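## Task

Get all three plates into the gray tray so each one rests flat on the tray bottom, and stays there without the robot holding it.

## Robot and tools

Robot: two arms, left_arm and right_arm, each ending in a vacuum suction cup rather than fingers. The controlled point of each arm is its cup point, the centre of the cup rim when nothing touches it. The cup opens along the cup point's own +z axis. About 7 cm back from the rim, the tool body and camera widen out to roughly 8 cm sideways, so keep that clearance from the tray walls and the other arm.

Frames: result lines report poses in one shared scene frame. Its origin sits on the table surface midway between the arms; +x runs out over the table, +z is up, and left_arm is on the +y side. The names left and right do not match the sides of the camera pictures. Printed positions can be a little off, more so at long reach.

The 14-number row (used by both execute_actions and move): one flat list covering both arms. Numbers 1-6 are left_arm dx, dy, dz, rx, ry, rz; number 7 is left_gripper/suction; numbers 8-14 repeat the same layout for right_arm and right_gripper/suction. All are in [-1, 1]. The six motion values are an offset, not a pose: they give the target relative to the cup point pose in the most recent result that showed it (or, before any such result in the scene and for later calls within one reply, relative to where the robot is when the action begins). The offset is expressed in the cup point's own axes, not the scene frame, so dz = +0.1 moves along the cup's facing direction, i.e. usually down into an object when the cup points down. Scale: 1.0 equals 0.6 m of translation or 180 degrees of rotation; rx, ry, rz form a single rotation vector. All zeros means go back to the reference pose, not stay put. Suction is an absolute level: 1 is full vacuum (about 55 kPa below ambient), fractions ask for partial vacuum, and 0.05 or less is off. It persists, so resend the current value for any cup you want unchanged; a 0 switches it off.

Tools:
- execute_actions: arguments actions (a list with zero or one item) and optional pictures (boolean). An empty list just reports the state. An item with rows (1 to 15 rows of 14 numbers) and steps (up to 15, default 15; each step is 1/30 s) plays one row per step, holding the final row for leftover steps; each row is measured from the same reference pose, not chained. An item with only steps (up to 300) is a wait counted from the previous result. A rejected call does nothing.
- move: target is one 14-number row as above. The cup points travel in straight lines, all finishing together, over 0.5 to 10 s (cut off at 10 s). speed is the path's top speed in m/s, 0.002 to 0.5, default 0.25; turning is capped at twice that in rad/s. stop_force (N, 9 to 40, shared by both arms, not allowed in the first 0.2 s) ends an arm's path when its wrist sensor feels that much extra resistance for 2 steps; the arm then backs to its position 2 steps earlier and holds. Use it with very slow speeds when pressing onto a plate; leave it out when lifting off something, and do not rely on it if the cup is also rotating. Its result adds a move: line with the ending per arm: done, off_target, moving, held, fault, or contact (stop_force triggered), plus limits such as paced (target clipped) or held (some steps blocked), and each cup point's distance from its target.
- wait: seconds, 0 to 10; sends nothing new.
- zoom_image: camera (cam_left_wrist or cam_right_wrist, both 504x504) and region [x0, y0, x1, y1] in pixels from the top-left, at most 504 by 504.
- finished_scene: scene, the number of the current scene; ends and grades it irreversibly and loads the next task.

Motion facts: each step the commanded pose is clipped to within 100 mm and 16 degrees of the measured pose, and commands lag about 0.17 s. Large offsets may not be completed in one action, so check the returned pose and send the remainder. The simulation keeps running while the operator composes a reply.

Result lines: per arm, position (m), quat wxyz and velocities; Wrist force and Wrist torque in the tool's own axes (noisy, offset up to about 4 N, saturating near 50 N; no reading at the start is normal); suction_measured (achieved vacuum, near 0 if unsealed) and part_present (1 once reading reaches 0.50, back to 0 below 0.45). HELD marks steps where the command was not sent; pose unreachable means the clearance check altered it; Hand target shows where the controller is currently driving. MOTOR HOT appears from 70 °C; at 85 °C the arm is braked (OVER-TEMPERATURE FAULT).

Grasping: switch suction on and press the 29 mm rim flat on a smooth part of a plate, away from its edges and any holes, so it seals all round. Under vacuum the cup shortens by up to about 10 mm. To release, set the plate down resting on the tray bottom, then turn suction off and lift at least 15 mm. A cup sealed on the table anchors the tool until suction goes off.

Avoid: knocking anything off the table, dropping or slamming plates, arms hitting each other, and pressing hard. Arms are stiff; going even slightly past contact can trigger a fault (150 N external force, or joint torque over 138 N m for the first three joints or 25.7 N m for the wrists), freezing that arm for 10 s. Loose objects may occasionally be nudged by outside pushes.

Each tool is called after "Call:" by a JSON object that holds its "method" and its "body", one argument or row to a line.

## Session

Call:
{"method": "execute_actions", "body": {
  "actions": []
}}

Scene clock: 0.00 s of 7200.00 s.
left_arm: end_effector_position=(+0.3575, +0.3957, +0.2285) suction_measured=0.01 part_present=0 end_effector_quat_wxyz=(+0.001, -0.169, +0.986, -0.001) end_effector_velocity=(+0.000, +0.001, +0.000) end_effector_angular_velocity=(-0.000, +0.000, +0.002) | right_arm: end_effector_position=(+0.4782, -0.3159, +0.2275) suction_measured=0.00 part_present=0 end_effector_quat_wxyz=(+0.000, +0.168, +0.986, +0.001) end_effector_velocity=(-0.000, +0.000, -0.000) end_effector_angular_velocity=(-0.000, +0.000, +0.001)
Joint positions: left_arm=[-0.316 -1.724  2.041 -1.89  -1.571 -0.841] | right_arm=[-0.314 -1.721  2.041 -1.89  -1.569  0.208]
Joint velocities: left_arm=[ 0.002 -0.    -0.    -0.    -0.    -0.   ] | right_arm=[ 0.001 -0.001  0.001  0.    -0.    -0.   ]
Motor temperatures (°C, as the motors report them): left_arm=[34 33 32 40 36 37] | right_arm=[31 33 34 44 39 41]
Wrist force (N, on the end effector, along its own x y z axes, offset not removed): no reading
Wrist torque (N m, same axes, about the end effector's origin, offset not removed): no reading
Hand target (left_arm): +0.358, +0.396, +0.229; +0.001, -0.169, +0.986, -0.001
Hand target (right_arm): +0.478, -0.316, +0.227; +0.000, +0.168, +0.986, +0.001

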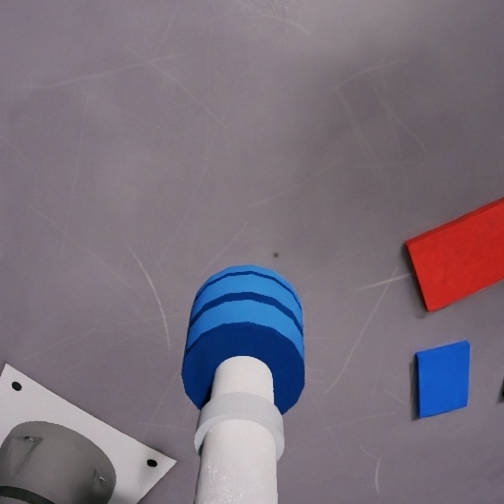

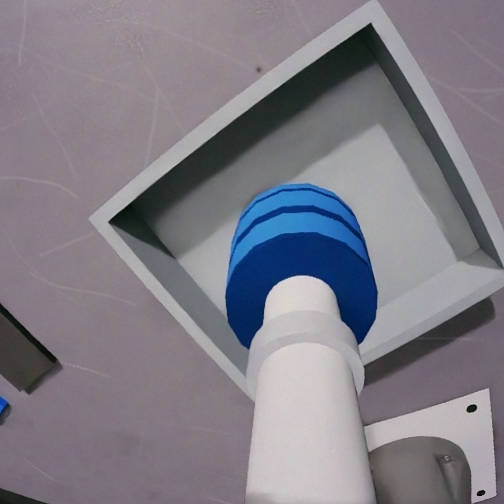

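Call:
{"method": "move", "body": {
  "target": [0,-0.3,-0.2,0,0,0,0,0,-0.1,-0.25,0,0,0,0]
}}

Scene clock: 6.63 s of 7200.00 s.
left_arm: end_effector_position=(+0.4169, +0.2261, +0.3485) suction_measured=0.01 part_present=0 end_effector_quat_wxyz=(+0.001, -0.169, +0.986, -0.001) end_effector_velocity=(+0.001, -0.001, +0.001) end_effector_angular_velocity=(+0.001, +0.001, +0.001) | right_arm: end_effector_position=(+0.4584, -0.3726, +0.3775) suction_measured=0.00 part_present=0 end_effector_quat_wxyz=(+0.000, +0.168, +0.986, +0.001) end_effector_velocity=(-0.000, -0.001, +0.001) end_effector_angular_velocity=(+0.000, +0.001, -0.000)
Joint positions: left_arm=[-0.541 -1.493  1.508 -1.589 -1.571 -1.066] | right_arm=[-0.465 -1.832  1.739 -1.478 -1.569  0.057]
Joint velocities: left_arm=[-0.     0.005 -0.008  0.005  0.    -0.001] | right_arm=[-0.002 -0.    -0.004  0.004 -0.    -0.001]
Motor temperatures (°C, as the motors report them): left_arm=[34 33 32 40 36 37] | right_arm=[31 33 34 44 39 41]
Wrist force (N, on the end effector, along its own x y z axes, offset not removed): left_arm=[0.5 -1.1 2.1] | right_arm=[2.3 -0.5 -1.9]
Wrist torque (N m, same axes, about the end effector's origin, offset not removed): left_arm=[-0.19 0.05 0.07] | right_arm=[-0.22 -0.47 -0.14]
Hand target (left_arm): +0.417, +0.226, +0.349; +0.001, -0.169, +0.986, -0.001
Hand target (right_arm): +0.458, -0.373, +0.378; +0.000, +0.168, +0.986, +0.001
Off the commanded pose (left_arm): 0.000 m, 0 deg.
Off the commanded pose (right_arm): 0.000 m, 0 deg.
After step 90, 2.20 s passed at rest.
move: done

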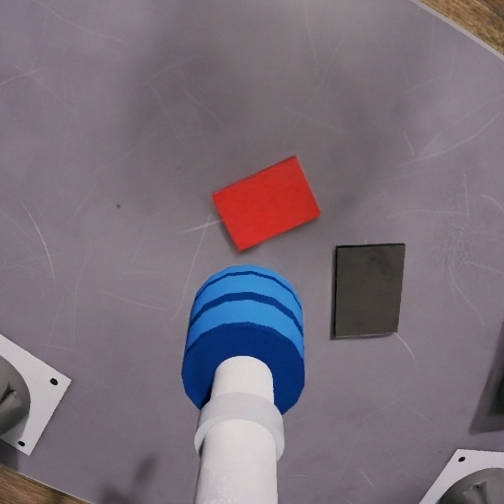

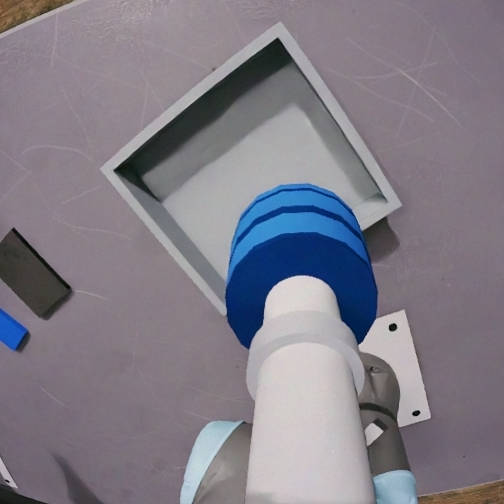

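Call:
{"method": "move", "body": {
  "target": [0.1,-0.03,0.4,0,0,0,0,0,-0.15,0,0,0,0,0]
}}

Scene clock: 17.40 s of 7200.00 s.
left_arm: end_effector_position=(+0.3666, +0.1889, +0.1086) suction_measured=0.01 part_present=0 end_effector_quat_wxyz=(+0.001, -0.169, +0.986, -0.001) end_effector_velocity=(-0.000, -0.001, -0.002) end_effector_angular_velocity=(-0.001, -0.001, -0.001) | right_arm: end_effector_position=(+0.4285, -0.4576, +0.3775) suction_measured=0.00 part_present=0 end_effector_quat_wxyz=(+0.000, +0.168, +0.986, +0.001) end_effector_velocity=(-0.001, -0.001, +0.001) end_effector_angular_velocity=(-0.001, -0.002, -0.001)
Joint positions: left_arm=[-0.662 -1.363  2.014 -2.225 -1.571 -1.186] | right_arm=[-0.711 -1.896  1.783 -1.458 -1.569 -0.189]
Joint velocities: left_arm=[-0.002  0.004  0.002 -0.007  0.    -0.001] | right_arm=[-0.003 -0.002  0.     0.     0.    -0.002]
Motor temperatures (°C, as the motors report them): left_arm=[34 33 32 40 36 37] | right_arm=[31 33 34 44 39 41]
Wrist force (N, on the end effector, along its own x y z axes, offset not removed): left_arm=[0.5 -2.2 4.4] | right_arm=[0.5 1.2 -2.1]
Wrist torque (N m, same axes, about the end effector's origin, offset not removed): left_arm=[-0.45 -0.14 0.19] | right_arm=[0.06 -0.18 -0.18]
Hand target (left_arm): +0.367, +0.189, +0.108; +0.001, -0.169, +0.986, -0.001
Hand target (right_arm): +0.428, -0.458, +0.378; +0.000, +0.168, +0.986, +0.001
Off the commanded pose (left_arm): 0.000 m, 0 deg.
Off the commanded pose (right_arm): 0.000 m, 0 deg.
After step 90, 6.20 s passed at rest.
move: done

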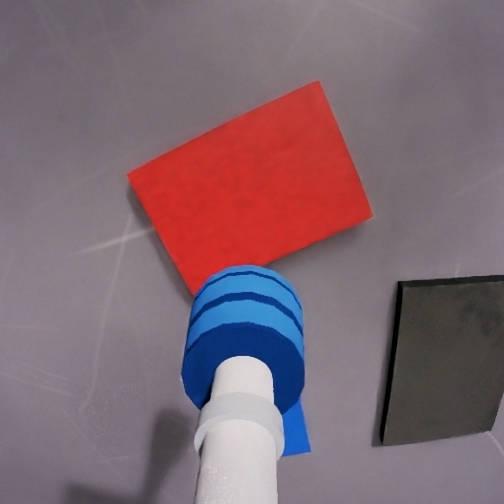

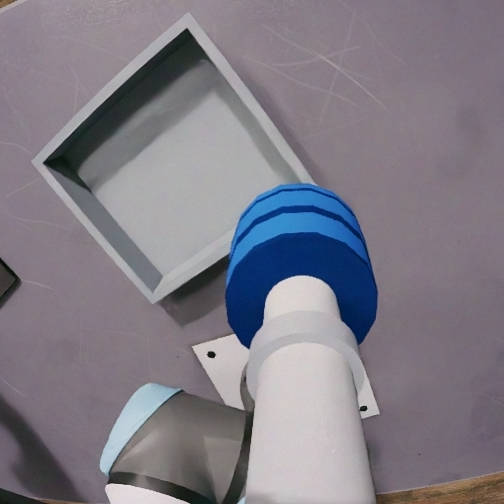

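Call:
{"method": "move", "body": {
  "target": [-0.025,0,0.115,0,0,0,0,0,0,0,0,0,0,0]
}}

Scene clock: 23.97 s of 7200.00 s.
left_arm: end_effector_position=(+0.3808, +0.1938, +0.0397) suction_measured=0.01 part_present=0 end_effector_quat_wxyz=(+0.001, -0.169, +0.986, -0.001) end_effector_velocity=(+0.001, -0.000, -0.002) end_effector_angular_velocity=(-0.000, +0.000, +0.000) | right_arm: end_effector_position=(+0.4285, -0.4576, +0.3775) suction_measured=0.00 part_present=0 end_effector_quat_wxyz=(+0.000, +0.168, +0.986, +0.001) end_effector_velocity=(+0.000, -0.000, -0.000) end_effector_angular_velocity=(+0.000, -0.000, +0.001)
Joint positions: left_arm=[-0.634 -1.221  2.055 -2.407 -1.57  -1.159] | right_arm=[-0.711 -1.897  1.783 -1.458 -1.569 -0.189]
Joint velocities: left_arm=[ 0.001  0.005 -0.    -0.005 -0.     0.001] | right_arm=[-0.     0.     0.    -0.     0.    -0.001]
Motor temperatures (°C, as the motors report them): left_arm=[34 33 32 40 36 37] | right_arm=[31 33 34 44 39 41]
Wrist force (N, on the end effector, along its own x y z axes, offset not removed): left_arm=[1.0 1.0 3.9] | right_arm=[2.3 1.3 0.3]
Wrist torque (N m, same axes, about the end effector's origin, offset not removed): left_arm=[-0.01 0.01 0.01] | right_arm=[0.10 -0.43 -0.11]
Hand target (left_arm): +0.381, +0.194, +0.040; +0.001, -0.169, +0.986, -0.001
Hand target (right_arm): +0.429, -0.458, +0.378; +0.000, +0.168, +0.986, +0.001
Off the commanded pose (left_arm): 0.000 m, 0 deg.
Off the commanded pose (right_arm): 0.000 m, 0 deg.
After step 90, 2.63 s passed at rest.
move: done

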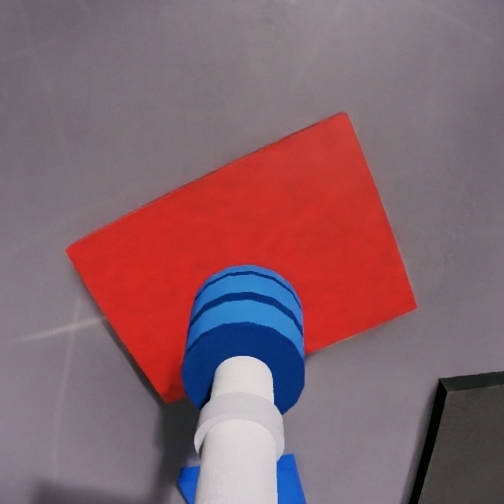

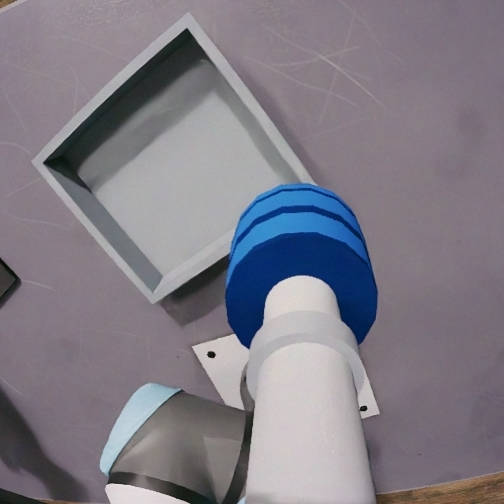

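Call:
{"method": "move", "body": {
  "target": [-0.012,0,0.06,0,0,0,1,0,0,0,0,0,0,0],
  "speed": 0.01,
  "stop_force": 10
}}

Scene clock: 31.03 s of 7200.00 s.
left_arm: end_effector_position=(+0.3876, +0.1962, +0.0038) suction_measured=0.98 part_present=1 end_effector_quat_wxyz=(+0.001, -0.169, +0.986, -0.001) end_effector_velocity=(+0.000, +0.000, -0.002) end_effector_angular_velocity=(+0.000, -0.000, -0.000) | right_arm: end_effector_position=(+0.4285, -0.4576, +0.3775) suction_measured=0.00 part_present=0 end_effector_quat_wxyz=(+0.000, +0.168, +0.986, +0.001) end_effector_velocity=(-0.000, -0.000, +0.000) end_effector_angular_velocity=(-0.000, -0.001, -0.000)
Joint positions: left_arm=[-0.621 -1.14   2.064 -2.497 -1.57  -1.146] | right_arm=[-0.711 -1.896  1.783 -1.458 -1.569 -0.189]
Joint velocities: left_arm=[ 0.     0.004  0.    -0.004  0.     0.001] | right_arm=[-0.    -0.001  0.    -0.    -0.     0.   ]
Motor temperatures (°C, as the motors report them): left_arm=[34 33 32 40 36 37] | right_arm=[31 33 34 44 39 41]
Wrist force (N, on the end effector, along its own x y z axes, offset not removed): left_arm=[0.6 -2.8 3.6] | right_arm=[1.2 1.6 -0.4]
Wrist torque (N m, same axes, about the end effector's origin, offset not removed): left_arm=[-0.50 -0.02 0.01] | right_arm=[0.16 -0.30 -0.27]
Hand target (left_arm): +0.388, +0.196, +0.004; +0.001, -0.169, +0.986, -0.001
Hand target (right_arm): +0.429, -0.458, +0.378; +0.000, +0.168, +0.986, +0.001
Off the commanded pose (left_arm): 0.000 m, 0 deg.
Off the commanded pose (right_arm): 0.000 m, 0 deg.
After step 90, 0.20 s passed at rest.
move: done

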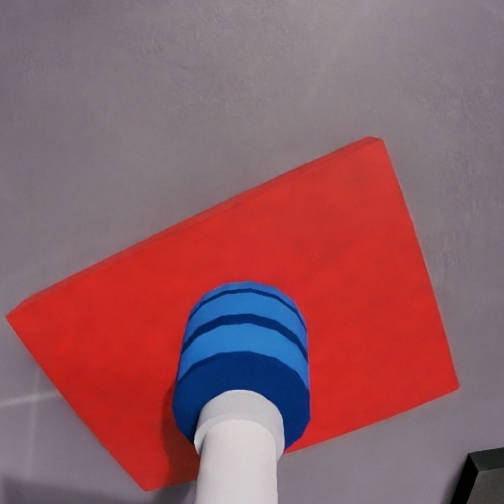

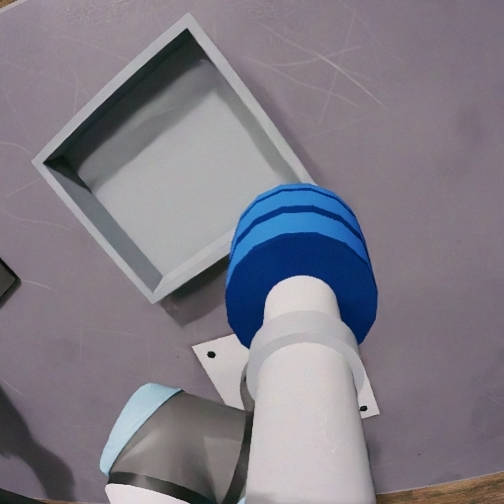

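Call:
{"method": "move", "body": {
  "target": [0,0,-0.3,0,0,0,1,0.2,-0.3,0,0,0,0,0]
}}

Call:
{"method": "move", "body": {
  "target": [0.2,-0.82,0,0,0,0.111,1,0,0,0,0,0,0,0]
}}

Scene clock: 42.43 s of 7200.00 s.
left_arm: end_effector_position=(+0.3874, +0.1964, +0.1839) suction_measured=0.98 part_present=1 end_effector_quat_wxyz=(+0.001, -0.169, +0.986, -0.001) end_effector_velocity=(-0.000, -0.000, +0.001) end_effector_angular_velocity=(+0.000, +0.001, -0.001) | right_arm: end_effector_position=(+0.2555, -0.5879, +0.3777) suction_measured=0.00 part_present=0 end_effector_quat_wxyz=(+0.001, +0.169, +0.986, +0.000) end_effector_velocity=(-0.001, -0.001, +0.000) end_effector_angular_velocity=(+0.001, -0.003, +0.002)
Joint positions: left_arm=[-0.621 -1.431  1.873 -2.015 -1.57  -1.146] | right_arm=[-1.454 -2.163  1.919 -1.328 -1.57  -0.931]
Joint velocities: left_arm=[-0.001 -0.001 -0.002  0.004 -0.001 -0.   ] | right_arm=[-0.01  -0.002  0.     0.002  0.003 -0.013]
Motor temperatures (°C, as the motors report them): left_arm=[34 33 32 40 36 37] | right_arm=[31 33 34 44 39 41]
Wrist force (N, on the end effector, along its own x y z axes, offset not removed): left_arm=[-4.5 1.7 0.8] | right_arm=[2.7 0.7 -1.3]
Wrist torque (N m, same axes, about the end effector's origin, offset not removed): left_arm=[0.15 0.67 -0.07] | right_arm=[0.07 -0.60 -0.19]
Hand target (left_arm): +0.387, +0.196, +0.184; +0.001, -0.169, +0.986, -0.001
Hand target (right_arm): +0.255, -0.588, +0.378; +0.001, +0.168, +0.986, +0.000
Off the commanded pose (left_arm): 0.000 m, 0 deg.
Off the commanded pose (right_arm): 0.001 m, 0 deg.
move: done

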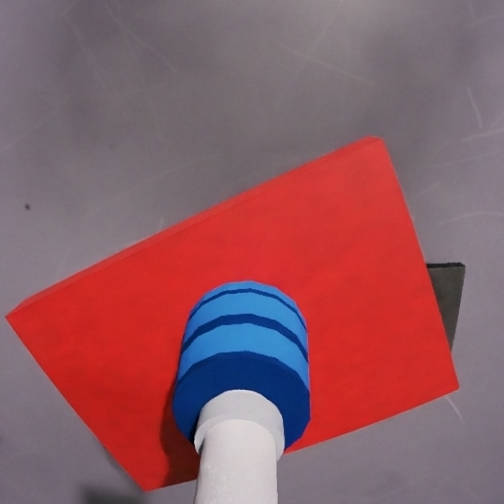

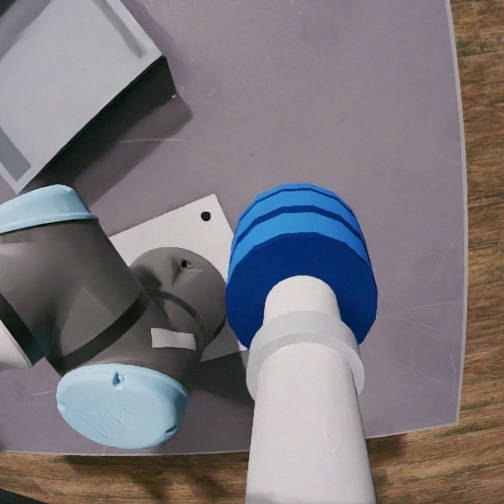

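Scene clock: 45.17 s of 7200.00 s.
left_arm: end_effector_position=(+0.4361, -0.3059, +0.1838) suction_measured=0.98 part_present=1 end_effector_quat_wxyz=(+0.042, +0.004, +0.997, -0.067) end_effector_velocity=(+0.002, -0.001, +0.000) end_effector_angular_velocity=(-0.006, -0.005, +0.002) | right_arm: end_effector_position=(+0.2554, -0.5879, +0.3777) suction_measured=0.00 part_present=0 end_effector_quat_wxyz=(+0.001, +0.169, +0.986, +0.000) end_effector_velocity=(+0.000, +0.000, +0.000) end_effector_angular_velocity=(-0.000, +0.000, +0.001)
Joint positions: left_arm=[-0.965 -0.308  0.035 -1.454 -1.548 -1.14 ] | right_arm=[-1.454 -2.163  1.919 -1.328 -1.57  -0.931]
Joint velocities: left_arm=[ 0.002  0.006 -0.009 -0.004  0.002  0.   ] | right_arm=[ 0. -0. -0.  0. -0. -0.]
Motor temperatures (°C, as the motors report them): left_arm=[34 33 32 40 36 37] | right_arm=[31 33 34 44 39 41]
Wrist force (N, on the end effector, along its own x y z axes, offset not removed): left_arm=[-0.4 5.8 1.4] | right_arm=[1.2 1.0 -0.9]
Wrist torque (N m, same axes, about the end effector's origin, offset not removed): left_arm=[0.61 0.29 0.33] | right_arm=[-0.01 -0.10 -0.18]
Hand target (left_arm): +0.436, -0.306, +0.184; +0.043, +0.005, +0.997, -0.067
Hand target (right_arm): +0.255, -0.588, +0.378; +0.001, +0.169, +0.986, +0.000
Off the commanded pose (left_arm): 0.003 m, 9 deg.
Off the commanded pose (right_arm): 0.000 m, 0 deg.
elbow stopped short (left arm): the move would have taken joint 3 (elbow) straighter than the controller allows; a more bent joint 3 avoids this.
move: off_target (left_arm)

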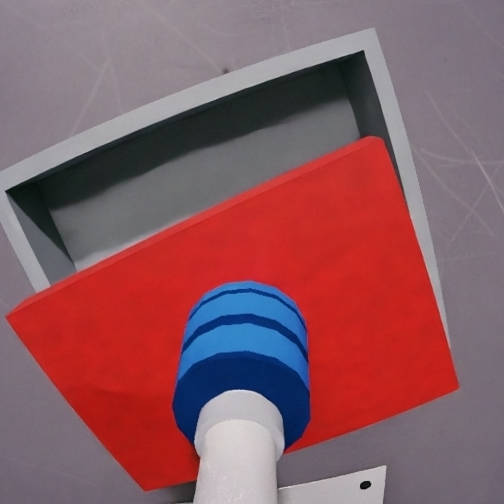

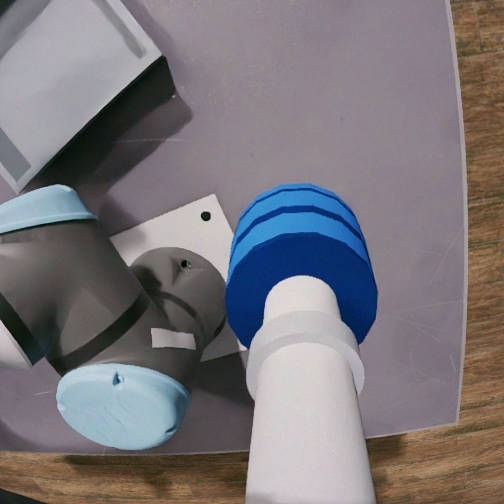

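Call:
{"method": "move", "body": {
  "target": [0,0.4,0.1,-0.043,0.027,0,1,0,0,0,0,0,0,0]
}}

Scene clock: 51.57 s of 7200.00 s.
left_arm: end_effector_position=(+0.4452, -0.0764, +0.0930) suction_measured=0.99 part_present=1 end_effector_quat_wxyz=(+0.001, +0.004, +1.000, +0.001) end_effector_velocity=(-0.000, +0.001, -0.001) end_effector_angular_velocity=(-0.004, -0.002, -0.001) | right_arm: end_effector_position=(+0.2555, -0.5879, +0.3777) suction_measured=0.00 part_present=0 end_effector_quat_wxyz=(+0.001, +0.169, +0.986, +0.000) end_effector_velocity=(-0.000, -0.000, +0.000) end_effector_angular_velocity=(-0.000, -0.000, -0.002)
Joint positions: left_arm=[-0.819 -0.851  1.262 -1.981 -1.568 -0.995] | right_arm=[-1.454 -2.163  1.919 -1.328 -1.57  -0.931]
Joint velocities: left_arm=[ 0.001 -0.004  0.011 -0.011  0.     0.002] | right_arm=[-0.001 -0.001  0.    -0.     0.     0.001]
Motor temperatures (°C, as the motors report them): left_arm=[34 33 32 40 36 37] | right_arm=[31 33 34 44 39 41]
Wrist force (N, on the end effector, along its own x y z axes, offset not removed): left_arm=[1.9 -1.9 1.7] | right_arm=[0.7 -1.0 0.2]
Wrist torque (N m, same axes, about the end effector's origin, offset not removed): left_arm=[-0.36 -0.06 -0.06] | right_arm=[-0.23 -0.24 -0.27]
Hand target (left_arm): +0.445, -0.076, +0.093; +0.001, +0.004, +1.000, +0.001
Hand target (right_arm): +0.255, -0.588, +0.378; +0.001, +0.169, +0.986, +0.000
Off the commanded pose (left_arm): 0.001 m, 0 deg.
Off the commanded pose (right_arm): 0.000 m, 0 deg.
move: done

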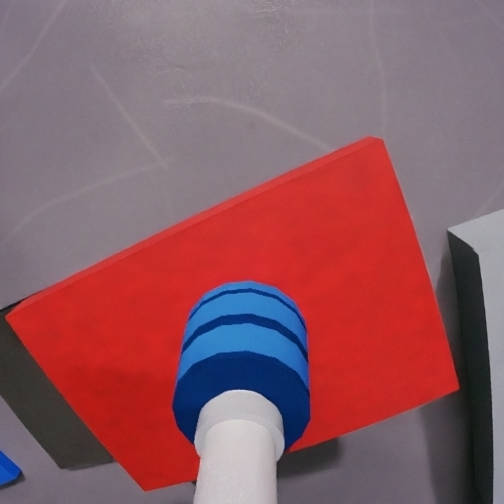

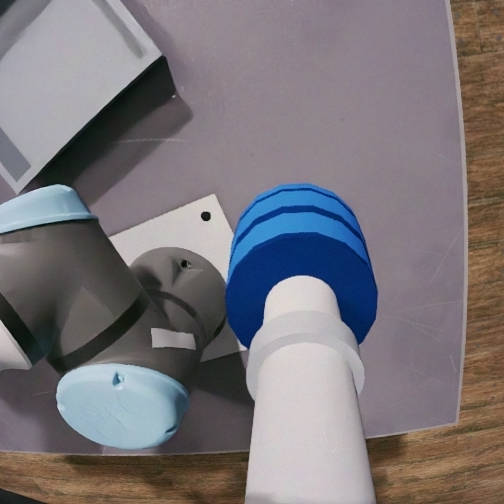

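Call:
{"method": "move", "body": {
  "target": [-0.07,0.05,0.13,0,0,0,1,0,0,0,0,0,0,0],
  "speed": 0.08
}}

Call:
{"method": "move", "body": {
  "target": [0,0,0.04,0,0,0,1,0,0,0,0,0,0,0],
  "speed": 0.006,
  "stop_force": 9
}}

Call:
{"method": "execute_actions", "body": {
  "actions": [
    {"rows":[[0,0,0,0,0,0,0,0,0,0,0,0,0,0]]}
  ],
  "pictures": false
}}

Call:
{"method": "move", "body": {
  "target": [0,0,-0.1,0,0,0,0,0,0,0,0,0,0,0]
}}

Call:
{"method": "move", "body": {
  "target": [0.2,0.9,-0.3,0,0,0,0,-0.1,0.5,0,0,0,0,0]
}}

Call:
{"method": "move", "body": {
  "target": [0,0,0,0,0,0,0,0.02,0.47,0.45,0,0,0,0]
}}

Scene clock: 62.47 s of 7200.00 s.
left_arm: end_effector_position=(+0.4875, -0.0465, +0.0153) suction_measured=0.98 part_present=1 end_effector_quat_wxyz=(+0.001, +0.004, +1.000, +0.001) end_effector_velocity=(+0.002, +0.000, -0.001) end_effector_angular_velocity=(-0.001, -0.001, +0.001) | right_arm: end_effector_position=(+0.2554, -0.5879, +0.3777) suction_measured=0.00 part_present=0 end_effector_quat_wxyz=(+0.001, +0.169, +0.986, +0.000) end_effector_velocity=(-0.000, +0.000, +0.000) end_effector_angular_velocity=(-0.000, -0.000, -0.001)
Joint positions: left_arm=[-0.749 -0.744  1.288 -2.113 -1.568 -0.925] | right_arm=[-1.454 -2.163  1.919 -1.328 -1.57  -0.931]
Joint velocities: left_arm=[ 0.002  0.003 -0.002 -0.002 -0.     0.002] | right_arm=[ 0.    -0.001  0.    -0.     0.     0.001]
Motor temperatures (°C, as the motors report them): left_arm=[34 33 32 40 36 37] | right_arm=[31 33 34 44 39 41]
Wrist force (N, on the end effector, along its own x y z axes, offset not removed): left_arm=[-2.9 1.8 -0.7] | right_arm=[2.8 -0.7 -1.4]
Wrist torque (N m, same axes, about the end effector's origin, offset not removed): left_arm=[0.20 0.33 0.13] | right_arm=[-0.18 -0.44 -0.32]
Hand target (left_arm): +0.488, -0.047, +0.015; +0.001, +0.004, +1.000, +0.001
Hand target (right_arm): +0.255, -0.588, +0.378; +0.001, +0.169, +0.986, +0.000
Off the commanded pose (left_arm): 0.000 m, 0 deg.
Off the commanded pose (right_arm): 0.000 m, 0 deg.
move: done

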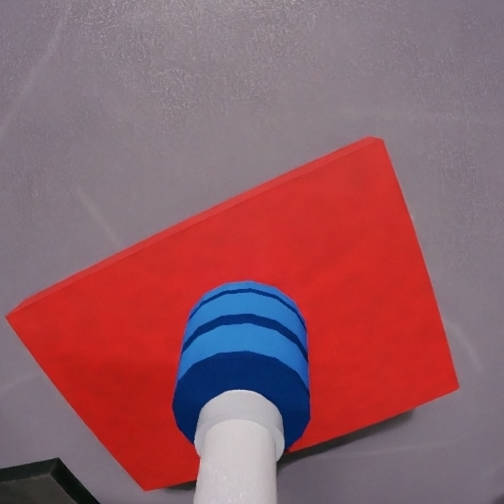

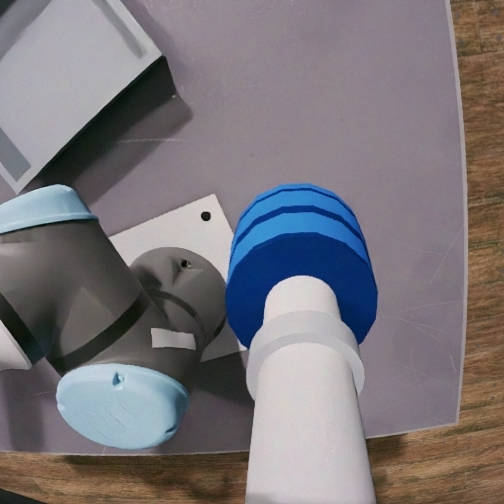

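Scene clock: 65.10 s of 7200.00 s.
left_arm: end_effector_position=(+0.4875, -0.0465, +0.0017) suction_measured=1.00 part_present=1 end_effector_quat_wxyz=(+0.001, +0.004, +1.000, +0.001) end_effector_velocity=(-0.001, +0.000, +0.001) end_effector_angular_velocity=(+0.002, +0.001, -0.001) | right_arm: end_effector_position=(+0.2554, -0.5879, +0.3777) suction_measured=0.00 part_present=0 end_effector_quat_wxyz=(+0.001, +0.169, +0.986, +0.000) end_effector_velocity=(-0.000, -0.000, -0.000) end_effector_angular_velocity=(+0.001, +0.001, +0.000)
Joint positions: left_arm=[-0.749 -0.727  1.295 -2.137 -1.568 -0.925] | right_arm=[-1.454 -2.163  1.919 -1.328 -1.57  -0.931]
Joint velocities: left_arm=[-0.001 -0.001 -0.     0.004  0.    -0.   ] | right_arm=[-0.001  0.001  0.    -0.    -0.    -0.001]
Motor temperatures (°C, as the motors report them): left_arm=[34 33 32 40 36 37] | right_arm=[31 33 34 44 39 41]
Wrist force (N, on the end effector, along its own x y z axes, offset not removed): left_arm=[1.3 2.0 -24.0] | right_arm=[2.0 0.5 -0.3]
Wrist torque (N m, same axes, about the end effector's origin, offset not removed): left_arm=[-0.43 0.17 0.22] | right_arm=[0.02 -0.39 -0.18]
Hand target (left_arm): +0.488, -0.047, +0.002; +0.001, +0.004, +1.000, +0.001
Hand target (right_arm): +0.255, -0.588, +0.378; +0.001, +0.169, +0.986, +0.000
Off the commanded pose (left_arm): 0.010 m, 0 deg.
Off the commanded pose (right_arm): 0.000 m, 0 deg.
move: contact (left_arm)

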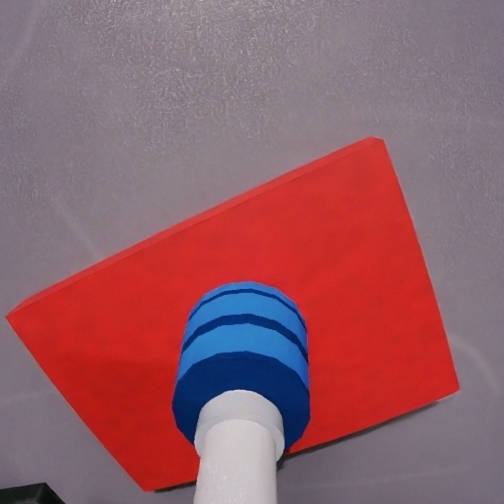

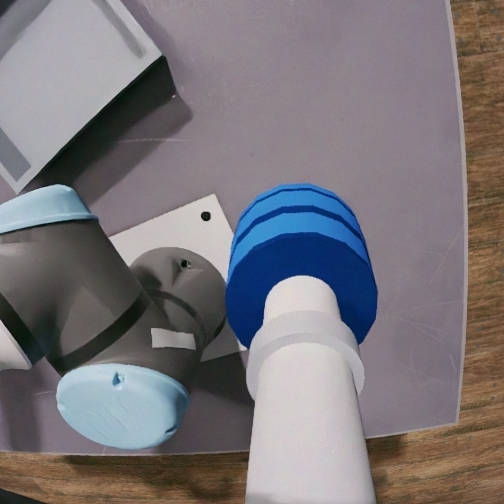

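Scene clock: 65.60 s of 7200.00 s.
left_arm: end_effector_position=(+0.4875, -0.0465, +0.0018) suction_measured=0.01 part_present=0 end_effector_quat_wxyz=(+0.001, +0.004, +1.000, +0.001) end_effector_velocity=(-0.000, -0.000, +0.000) end_effector_angular_velocity=(-0.001, -0.000, -0.001) | right_arm: end_effector_position=(+0.2554, -0.5879, +0.3777) suction_measured=0.00 part_present=0 end_effector_quat_wxyz=(+0.001, +0.169, +0.986, +0.000) end_effector_velocity=(-0.000, +0.000, +0.000) end_effector_angular_velocity=(-0.001, -0.000, +0.002)
Joint positions: left_arm=[-0.749 -0.727  1.295 -2.137 -1.568 -0.925] | right_arm=[-1.454 -2.163  1.919 -1.328 -1.57  -0.931]
Joint velocities: left_arm=[-0.     0.    -0.    -0.001 -0.     0.   ] | right_arm=[ 0.    -0.001  0.    -0.    -0.    -0.002]
Motor temperatures (°C, as the motors report them): left_arm=[34 33 32 40 36 37] | right_arm=[31 33 34 44 39 41]
Wrist force (N, on the end effector, along its own x y z axes, offset not removed): left_arm=[3.8 3.6 -29.6] | right_arm=[3.6 2.0 -1.6]
Wrist torque (N m, same axes, about the end effector's origin, offset not removed): left_arm=[-0.16 0.07 0.04] | right_arm=[0.18 -0.68 -0.17]
Hand target (left_arm): +0.487, -0.047, +0.002; +0.001, +0.004, +1.000, +0.001
Hand target (right_arm): +0.255, -0.588, +0.378; +0.001, +0.169, +0.986, +0.000
Off the commanded pose (left_arm): 0.000 m, 0 deg.
Off the commanded pose (right_arm): 0.000 m, 0 deg.
Steps of this call (steps 1 to 15: all 15 steps of this action). Readings (end_effector_position | what the end effector reports):
1: left_arm (+0.4875, -0.0465, +0.0017) | right_arm (+0.2554, -0.5879, +0.3777) | left_arm suction_measured=0.08 part_present=0 | right_arm suction_measured=0.00 part_present=0
2: left_arm (+0.4875, -0.0465, +0.0017) | right_arm (+0.2554, -0.5879, +0.3777) | left_arm suction_measured=0.01 part_present=0 | right_arm suction_measured=0.00 part_present=0
4: left_arm (+0.4875, -0.0465, +0.0018) | right_arm (+0.2554, -0.5879, +0.3777) | left_arm suction_measured=0.01 part_present=0 | right_arm suction_measured=0.00 part_present=0
8: left_arm (+0.4875, -0.0465, +0.0018) | right_arm (+0.2554, -0.5879, +0.3777) | left_arm suction_measured=0.01 part_present=0 | right_arm suction_measured=0.00 part_present=0
15: the state above

Scene clock: 66.73 s of 7200.00 s.
left_arm: end_effector_position=(+0.4875, -0.0467, +0.0616) suction_measured=0.01 part_present=0 end_effector_quat_wxyz=(+0.001, +0.004, +1.000, +0.001) end_effector_velocity=(-0.000, +0.000, +0.002) end_effector_angular_velocity=(+0.000, +0.001, +0.000) | right_arm: end_effector_position=(+0.2554, -0.5879, +0.3777) suction_measured=0.00 part_present=0 end_effector_quat_wxyz=(+0.001, +0.169, +0.986, +0.000) end_effector_velocity=(+0.000, +0.000, +0.000) end_effector_angular_velocity=(-0.000, -0.000, +0.001)
Joint positions: left_arm=[-0.749 -0.799  1.256 -2.027 -1.568 -0.926] | right_arm=[-1.454 -2.163  1.919 -1.328 -1.57  -0.931]
Joint velocities: left_arm=[ 0.    -0.002 -0.001  0.004 -0.    -0.   ] | right_arm=[ 0.001  0.    -0.    -0.     0.    -0.001]
Motor temperatures (°C, as the motors report them): left_arm=[34 33 32 40 36 37] | right_arm=[31 33 34 44 39 41]
Wrist force (N, on the end effector, along its own x y z axes, offset not removed): left_arm=[-1.7 -1.4 3.8] | right_arm=[1.8 -1.6 -0.8]
Wrist torque (N m, same axes, about the end effector's origin, offset not removed): left_arm=[-0.48 0.42 0.19] | right_arm=[-0.28 -0.43 -0.26]
Hand target (left_arm): +0.487, -0.047, +0.062; +0.001, +0.004, +1.000, +0.001
Hand target (right_arm): +0.255, -0.588, +0.378; +0.001, +0.169, +0.986, +0.000
Off the commanded pose (left_arm): 0.000 m, 0 deg.
Off the commanded pose (right_arm): 0.000 m, 0 deg.
move: done

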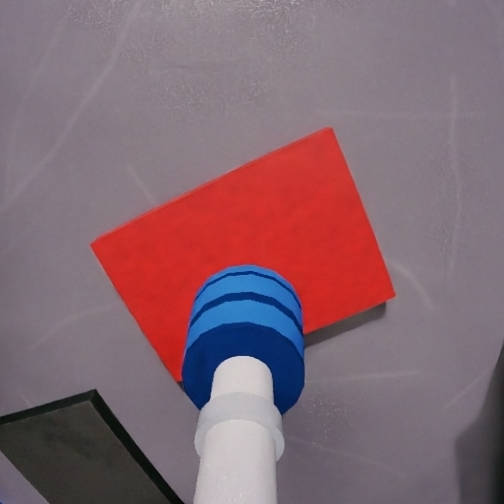

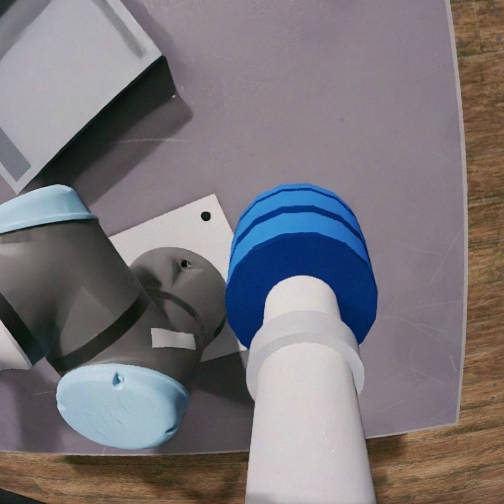

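Scene clock: 69.63 s of 7200.00 s.
left_arm: end_effector_position=(+0.3733, +0.4940, +0.2438) suction_measured=0.01 part_present=0 end_effector_quat_wxyz=(+0.001, +0.004, +1.000, +0.002) end_effector_velocity=(-0.000, +0.002, +0.001) end_effector_angular_velocity=(-0.001, +0.000, -0.000) | right_arm: end_effector_position=(+0.4118, -0.3242, +0.3774) suction_measured=0.00 part_present=0 end_effector_quat_wxyz=(+0.000, +0.169, +0.986, +0.001) end_effector_velocity=(+0.001, +0.001, +0.000) end_effector_angular_velocity=(-0.000, -0.000, +0.000)
Joint positions: left_arm=[-0.083 -1.712  1.99  -1.849 -1.566 -0.26 ] | right_arm=[-0.364 -1.934  1.807 -1.443 -1.57   0.159]
Joint velocities: left_arm=[ 0.004 -0.001 -0.002  0.002 -0.001  0.005] | right_arm=[ 0.003  0.002 -0.002 -0.    -0.     0.003]
Motor temperatures (°C, as the motors report them): left_arm=[34 33 32 40 36 37] | right_arm=[31 33 34 44 39 41]
Wrist force (N, on the end effector, along its own x y z axes, offset not removed): left_arm=[-1.4 2.7 -0.2] | right_arm=[1.7 0.1 -0.4]
Wrist torque (N m, same axes, about the end effector's origin, offset not removed): left_arm=[0.10 0.21 0.15] | right_arm=[-0.02 -0.30 -0.17]
Hand target (left_arm): +0.373, +0.494, +0.244; +0.001, +0.004, +1.000, +0.002
Hand target (right_arm): +0.412, -0.324, +0.377; +0.000, +0.169, +0.986, +0.001
Off the commanded pose (left_arm): 0.002 m, 0 deg.
Off the commanded pose (right_arm): 0.001 m, 0 deg.
move: done

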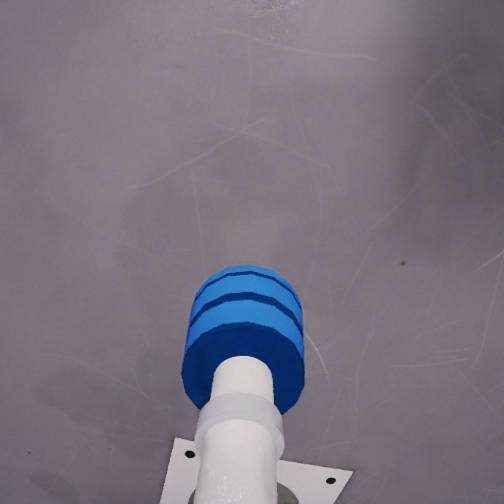

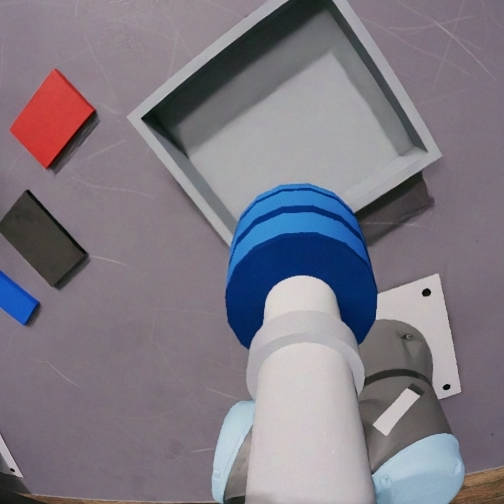

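Scene clock: 71.80 s of 7200.00 s.
left_arm: end_effector_position=(+0.3733, +0.4940, +0.2439) suction_measured=0.01 part_present=0 end_effector_quat_wxyz=(+0.001, +0.004, +1.000, +0.002) end_effector_velocity=(+0.000, +0.000, +0.000) end_effector_angular_velocity=(+0.000, -0.000, +0.000) | right_arm: end_effector_position=(+0.4936, -0.0540, +0.1070) suction_measured=0.00 part_present=0 end_effector_quat_wxyz=(-0.000, +0.169, +0.986, +0.001) end_effector_velocity=(+0.001, +0.000, -0.001) end_effector_angular_velocity=(-0.000, -0.000, -0.003)
Joint positions: left_arm=[-0.083 -1.712  1.99  -1.849 -1.566 -0.26 ] | right_arm=[ 0.235 -1.28   1.908 -2.199 -1.57   0.758]
Joint velocities: left_arm=[ 0. -0. -0.  0.  0. -0.] | right_arm=[ 0.     0.004 -0.002 -0.002 -0.     0.003]
Motor temperatures (°C, as the motors report them): left_arm=[34 33 32 40 36 37] | right_arm=[31 33 34 44 39 41]
Wrist force (N, on the end effector, along its own x y z axes, offset not removed): left_arm=[0.8 0.8 2.0] | right_arm=[2.6 -0.2 -0.2]
Wrist torque (N m, same axes, about the end effector's origin, offset not removed): left_arm=[0.02 -0.04 0.18] | right_arm=[-0.07 -0.51 -0.15]
Hand target (left_arm): +0.373, +0.494, +0.244; +0.001, +0.004, +1.000, +0.002
Hand target (right_arm): +0.494, -0.054, +0.107; -0.000, +0.169, +0.986, +0.001
Off the commanded pose (left_arm): 0.000 m, 0 deg.
Off the commanded pose (right_arm): 0.001 m, 0 deg.
move: done

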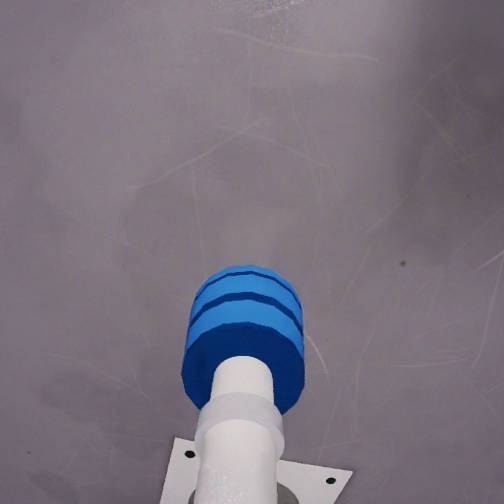

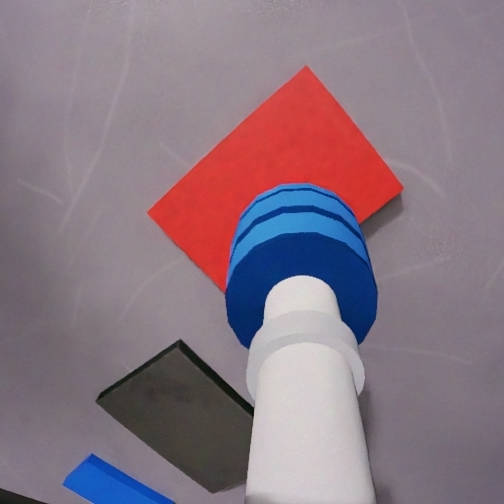

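Call:
{"method": "move", "body": {
  "target": [0,0,0,0,0,0,0,0.013,0.008,0.14,0,0,0,0],
  "speed": 0.1
}}

Call:
{"method": "move", "body": {
  "target": [0,0,0,0,0,0,0,0,0,0.045,0,0,0,1],
  "speed": 0.008,
  "stop_force": 9
}}

Call:
{"method": "move", "body": {
  "target": [0,0,0,0,0,0,0,0,0,-0.27,0,0,0,1]
}}

Call:
{"method": "move", "body": {
  "target": [0,0,0,0,0,0,0,-0.08,-0.42,0,0,0,0,1]
}}

Scene clock: 80.97 s of 7200.00 s.
left_arm: end_effector_position=(+0.3733, +0.4940, +0.2439) suction_measured=0.01 part_present=0 end_effector_quat_wxyz=(+0.001, +0.004, +1.000, +0.002) end_effector_velocity=(-0.000, -0.000, -0.000) end_effector_angular_velocity=(-0.000, +0.000, -0.001) | right_arm: end_effector_position=(+0.4878, -0.0469, +0.0231) suction_measured=0.00 part_present=0 end_effector_quat_wxyz=(-0.000, +0.169, +0.986, +0.001) end_effector_velocity=(+0.000, -0.000, -0.002) end_effector_angular_velocity=(-0.000, -0.000, -0.002)
Joint positions: left_arm=[-0.083 -1.712  1.99  -1.849 -1.566 -0.26 ] | right_arm=[ 0.252 -1.138  1.982 -2.415 -1.57   0.774]
Joint velocities: left_arm=[-0.001 -0.     0.    -0.    -0.    -0.   ] | right_arm=[-0.     0.004  0.001 -0.005 -0.     0.002]
Motor temperatures (°C, as the motors report them): left_arm=[34 33 32 40 36 37] | right_arm=[31 33 34 44 39 41]
Wrist force (N, on the end effector, along its own x y z axes, offset not removed): left_arm=[3.1 -3.5 0.8] | right_arm=[3.4 1.7 -0.5]
Wrist torque (N m, same axes, about the end effector's origin, offset not removed): left_arm=[-0.66 -0.30 0.12] | right_arm=[0.16 -0.61 -0.23]
Hand target (left_arm): +0.373, +0.494, +0.244; +0.001, +0.004, +1.000, +0.002
Hand target (right_arm): +0.488, -0.047, +0.023; -0.000, +0.169, +0.986, +0.001
Off the commanded pose (left_arm): 0.000 m, 0 deg.
Off the commanded pose (right_arm): 0.000 m, 0 deg.
After step 90, 4.87 s passed at rest.
move: done

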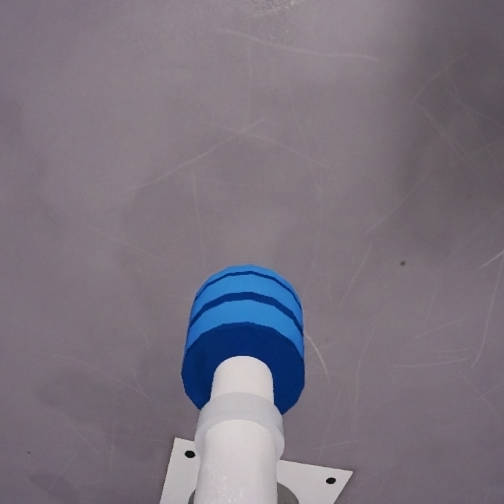

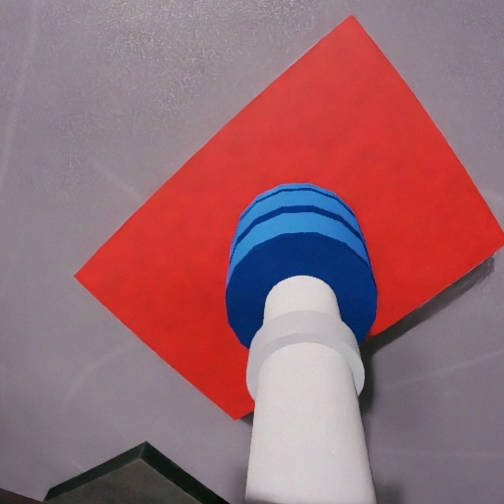

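Scene clock: 84.27 s of 7200.00 s.
left_arm: end_effector_position=(+0.3733, +0.4940, +0.2439) suction_measured=0.01 part_present=0 end_effector_quat_wxyz=(+0.001, +0.004, +1.000, +0.002) end_effector_velocity=(+0.000, +0.000, +0.000) end_effector_angular_velocity=(+0.000, -0.000, +0.001) | right_arm: end_effector_position=(+0.4877, -0.0470, -0.0003) suction_measured=1.00 part_present=1 end_effector_quat_wxyz=(-0.000, +0.169, +0.986, +0.000) end_effector_velocity=(-0.001, -0.000, +0.002) end_effector_angular_velocity=(-0.001, +0.003, +0.000)
Joint positions: left_arm=[-0.083 -1.712  1.99  -1.849 -1.566 -0.26 ] | right_arm=[ 0.252 -1.092  1.995 -2.473 -1.57   0.774]
Joint velocities: left_arm=[ 0.001  0.    -0.    -0.     0.     0.   ] | right_arm=[ 0.    -0.005  0.     0.008  0.     0.   ]
Motor temperatures (°C, as the motors report them): left_arm=[34 33 32 40 36 37] | right_arm=[31 33 34 44 39 41]
Wrist force (N, on the end effector, along its own x y z axes, offset not removed): left_arm=[0.5 5.4 2.2] | right_arm=[3.9 -2.6 -21.0]
Wrist torque (N m, same axes, about the end effector's origin, offset not removed): left_arm=[0.62 0.11 -0.10] | right_arm=[-0.36 -0.59 -0.11]
Hand target (left_arm): +0.373, +0.494, +0.244; +0.001, +0.004, +1.000, +0.002
Hand target (right_arm): +0.488, -0.047, +0.000; -0.000, +0.169, +0.986, +0.001
Off the commanded pose (left_arm): 0.000 m, 0 deg.
Off the commanded pose (right_arm): 0.004 m, 0 deg.
move: contact (right_arm)

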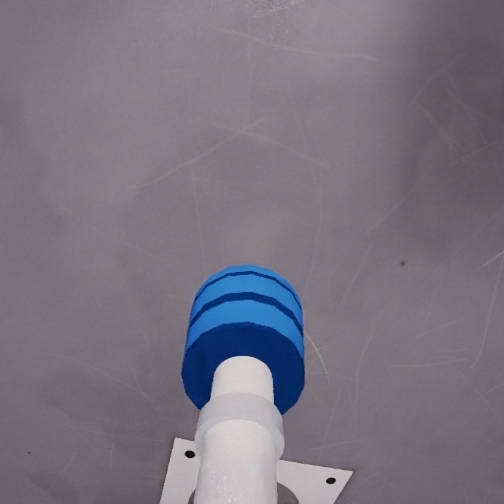

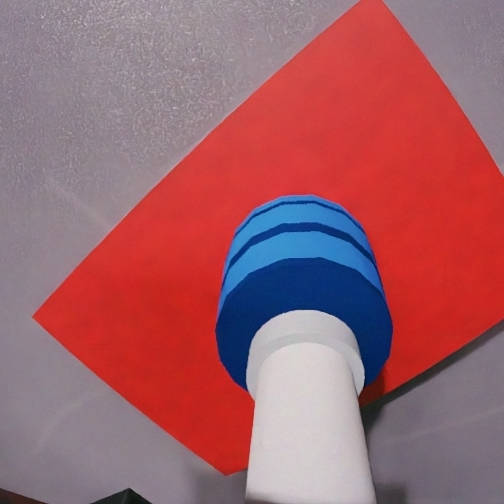

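Scene clock: 85.50 s of 7200.00 s.
left_arm: end_effector_position=(+0.3733, +0.4940, +0.2439) suction_measured=0.01 part_present=0 end_effector_quat_wxyz=(+0.001, +0.004, +1.000, +0.002) end_effector_velocity=(+0.000, -0.001, +0.000) end_effector_angular_velocity=(-0.000, -0.000, -0.001) | right_arm: end_effector_position=(+0.4879, -0.0469, +0.1616) suction_measured=1.00 part_present=1 end_effector_quat_wxyz=(-0.000, +0.169, +0.986, +0.001) end_effector_velocity=(+0.000, -0.000, +0.002) end_effector_angular_velocity=(-0.001, +0.001, +0.001)
Joint positions: left_arm=[-0.083 -1.712  1.99  -1.849 -1.566 -0.26 ] | right_arm=[ 0.252 -1.352  1.839 -2.058 -1.569  0.774]
Joint velocities: left_arm=[-0.001  0.    -0.    -0.    -0.     0.   ] | right_arm=[-0.    -0.002 -0.003  0.006 -0.001 -0.002]
Motor temperatures (°C, as the motors report them): left_arm=[34 33 32 40 36 37] | right_arm=[31 33 34 44 39 41]
Wrist force (N, on the end effector, along its own x y z axes, offset not removed): left_arm=[5.4 4.8 3.7] | right_arm=[0.5 -0.3 0.8]
Wrist torque (N m, same axes, about the end effector's origin, offset not removed): left_arm=[0.36 -0.63 0.03] | right_arm=[-0.18 -0.25 -0.25]
Hand target (left_arm): +0.373, +0.494, +0.244; +0.001, +0.004, +1.000, +0.002
Hand target (right_arm): +0.488, -0.047, +0.162; -0.000, +0.169, +0.986, +0.000
Off the commanded pose (left_arm): 0.000 m, 0 deg.
Off the commanded pose (right_arm): 0.000 m, 0 deg.
move: done

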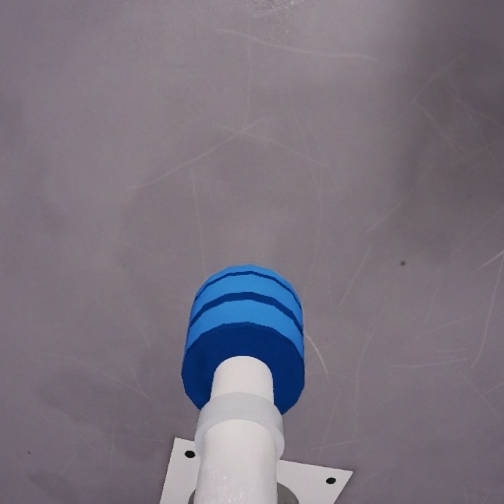

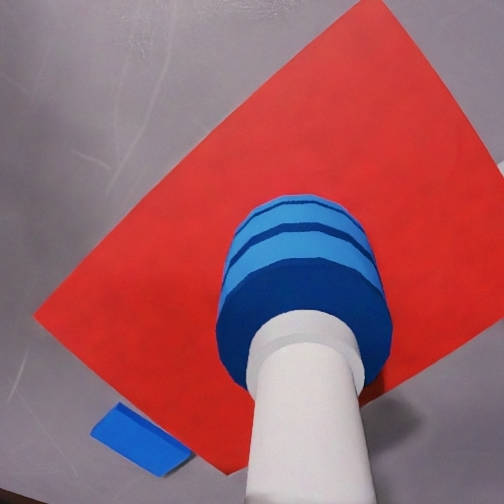

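Scene clock: 87.13 s of 7200.00 s.
left_arm: end_effector_position=(+0.3733, +0.4940, +0.2439) suction_measured=0.01 part_present=0 end_effector_quat_wxyz=(+0.001, +0.004, +1.000, +0.002) end_effector_velocity=(-0.000, +0.000, -0.000) end_effector_angular_velocity=(+0.000, +0.000, +0.000) | right_arm: end_effector_position=(+0.4498, -0.3007, +0.1619) suction_measured=1.00 part_present=1 end_effector_quat_wxyz=(-0.000, +0.169, +0.986, +0.001) end_effector_velocity=(-0.000, -0.002, -0.000) end_effector_angular_velocity=(+0.001, +0.001, -0.000)
Joint positions: left_arm=[-0.083 -1.712  1.99  -1.849 -1.566 -0.26 ] | right_arm=[-0.284 -1.714  2.217 -2.074 -1.57   0.238]
Joint velocities: left_arm=[ 0. -0.  0.  0.  0. -0.] | right_arm=[-0.005 -0.001  0.001  0.001  0.001 -0.005]
Motor temperatures (°C, as the motors report them): left_arm=[34 33 32 40 36 37] | right_arm=[31 33 34 44 39 41]
Wrist force (N, on the end effector, along its own x y z axes, offset not removed): left_arm=[-0.8 4.9 3.2] | right_arm=[2.8 0.5 0.0]
Wrist torque (N m, same axes, about the end effector's origin, offset not removed): left_arm=[0.35 0.26 -0.13] | right_arm=[0.07 -0.62 -0.15]
Hand target (left_arm): +0.373, +0.494, +0.244; +0.001, +0.004, +1.000, +0.002
Hand target (right_arm): +0.450, -0.301, +0.162; -0.000, +0.169, +0.986, +0.001
Off the commanded pose (left_arm): 0.000 m, 0 deg.
Off the commanded pose (right_arm): 0.001 m, 0 deg.
move: done

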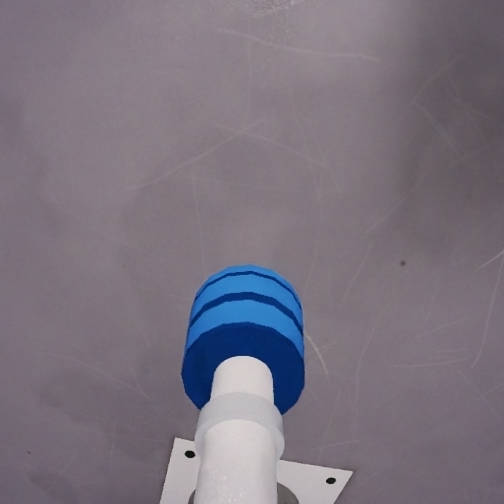

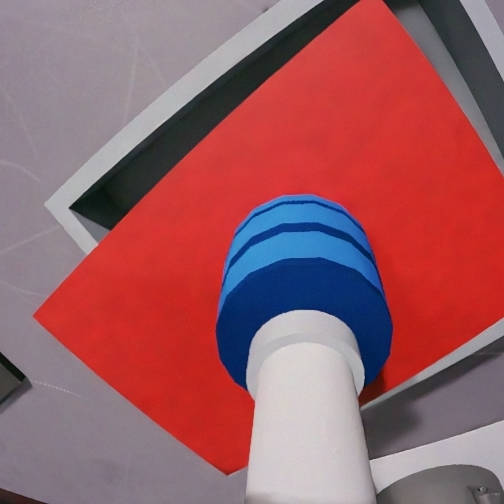

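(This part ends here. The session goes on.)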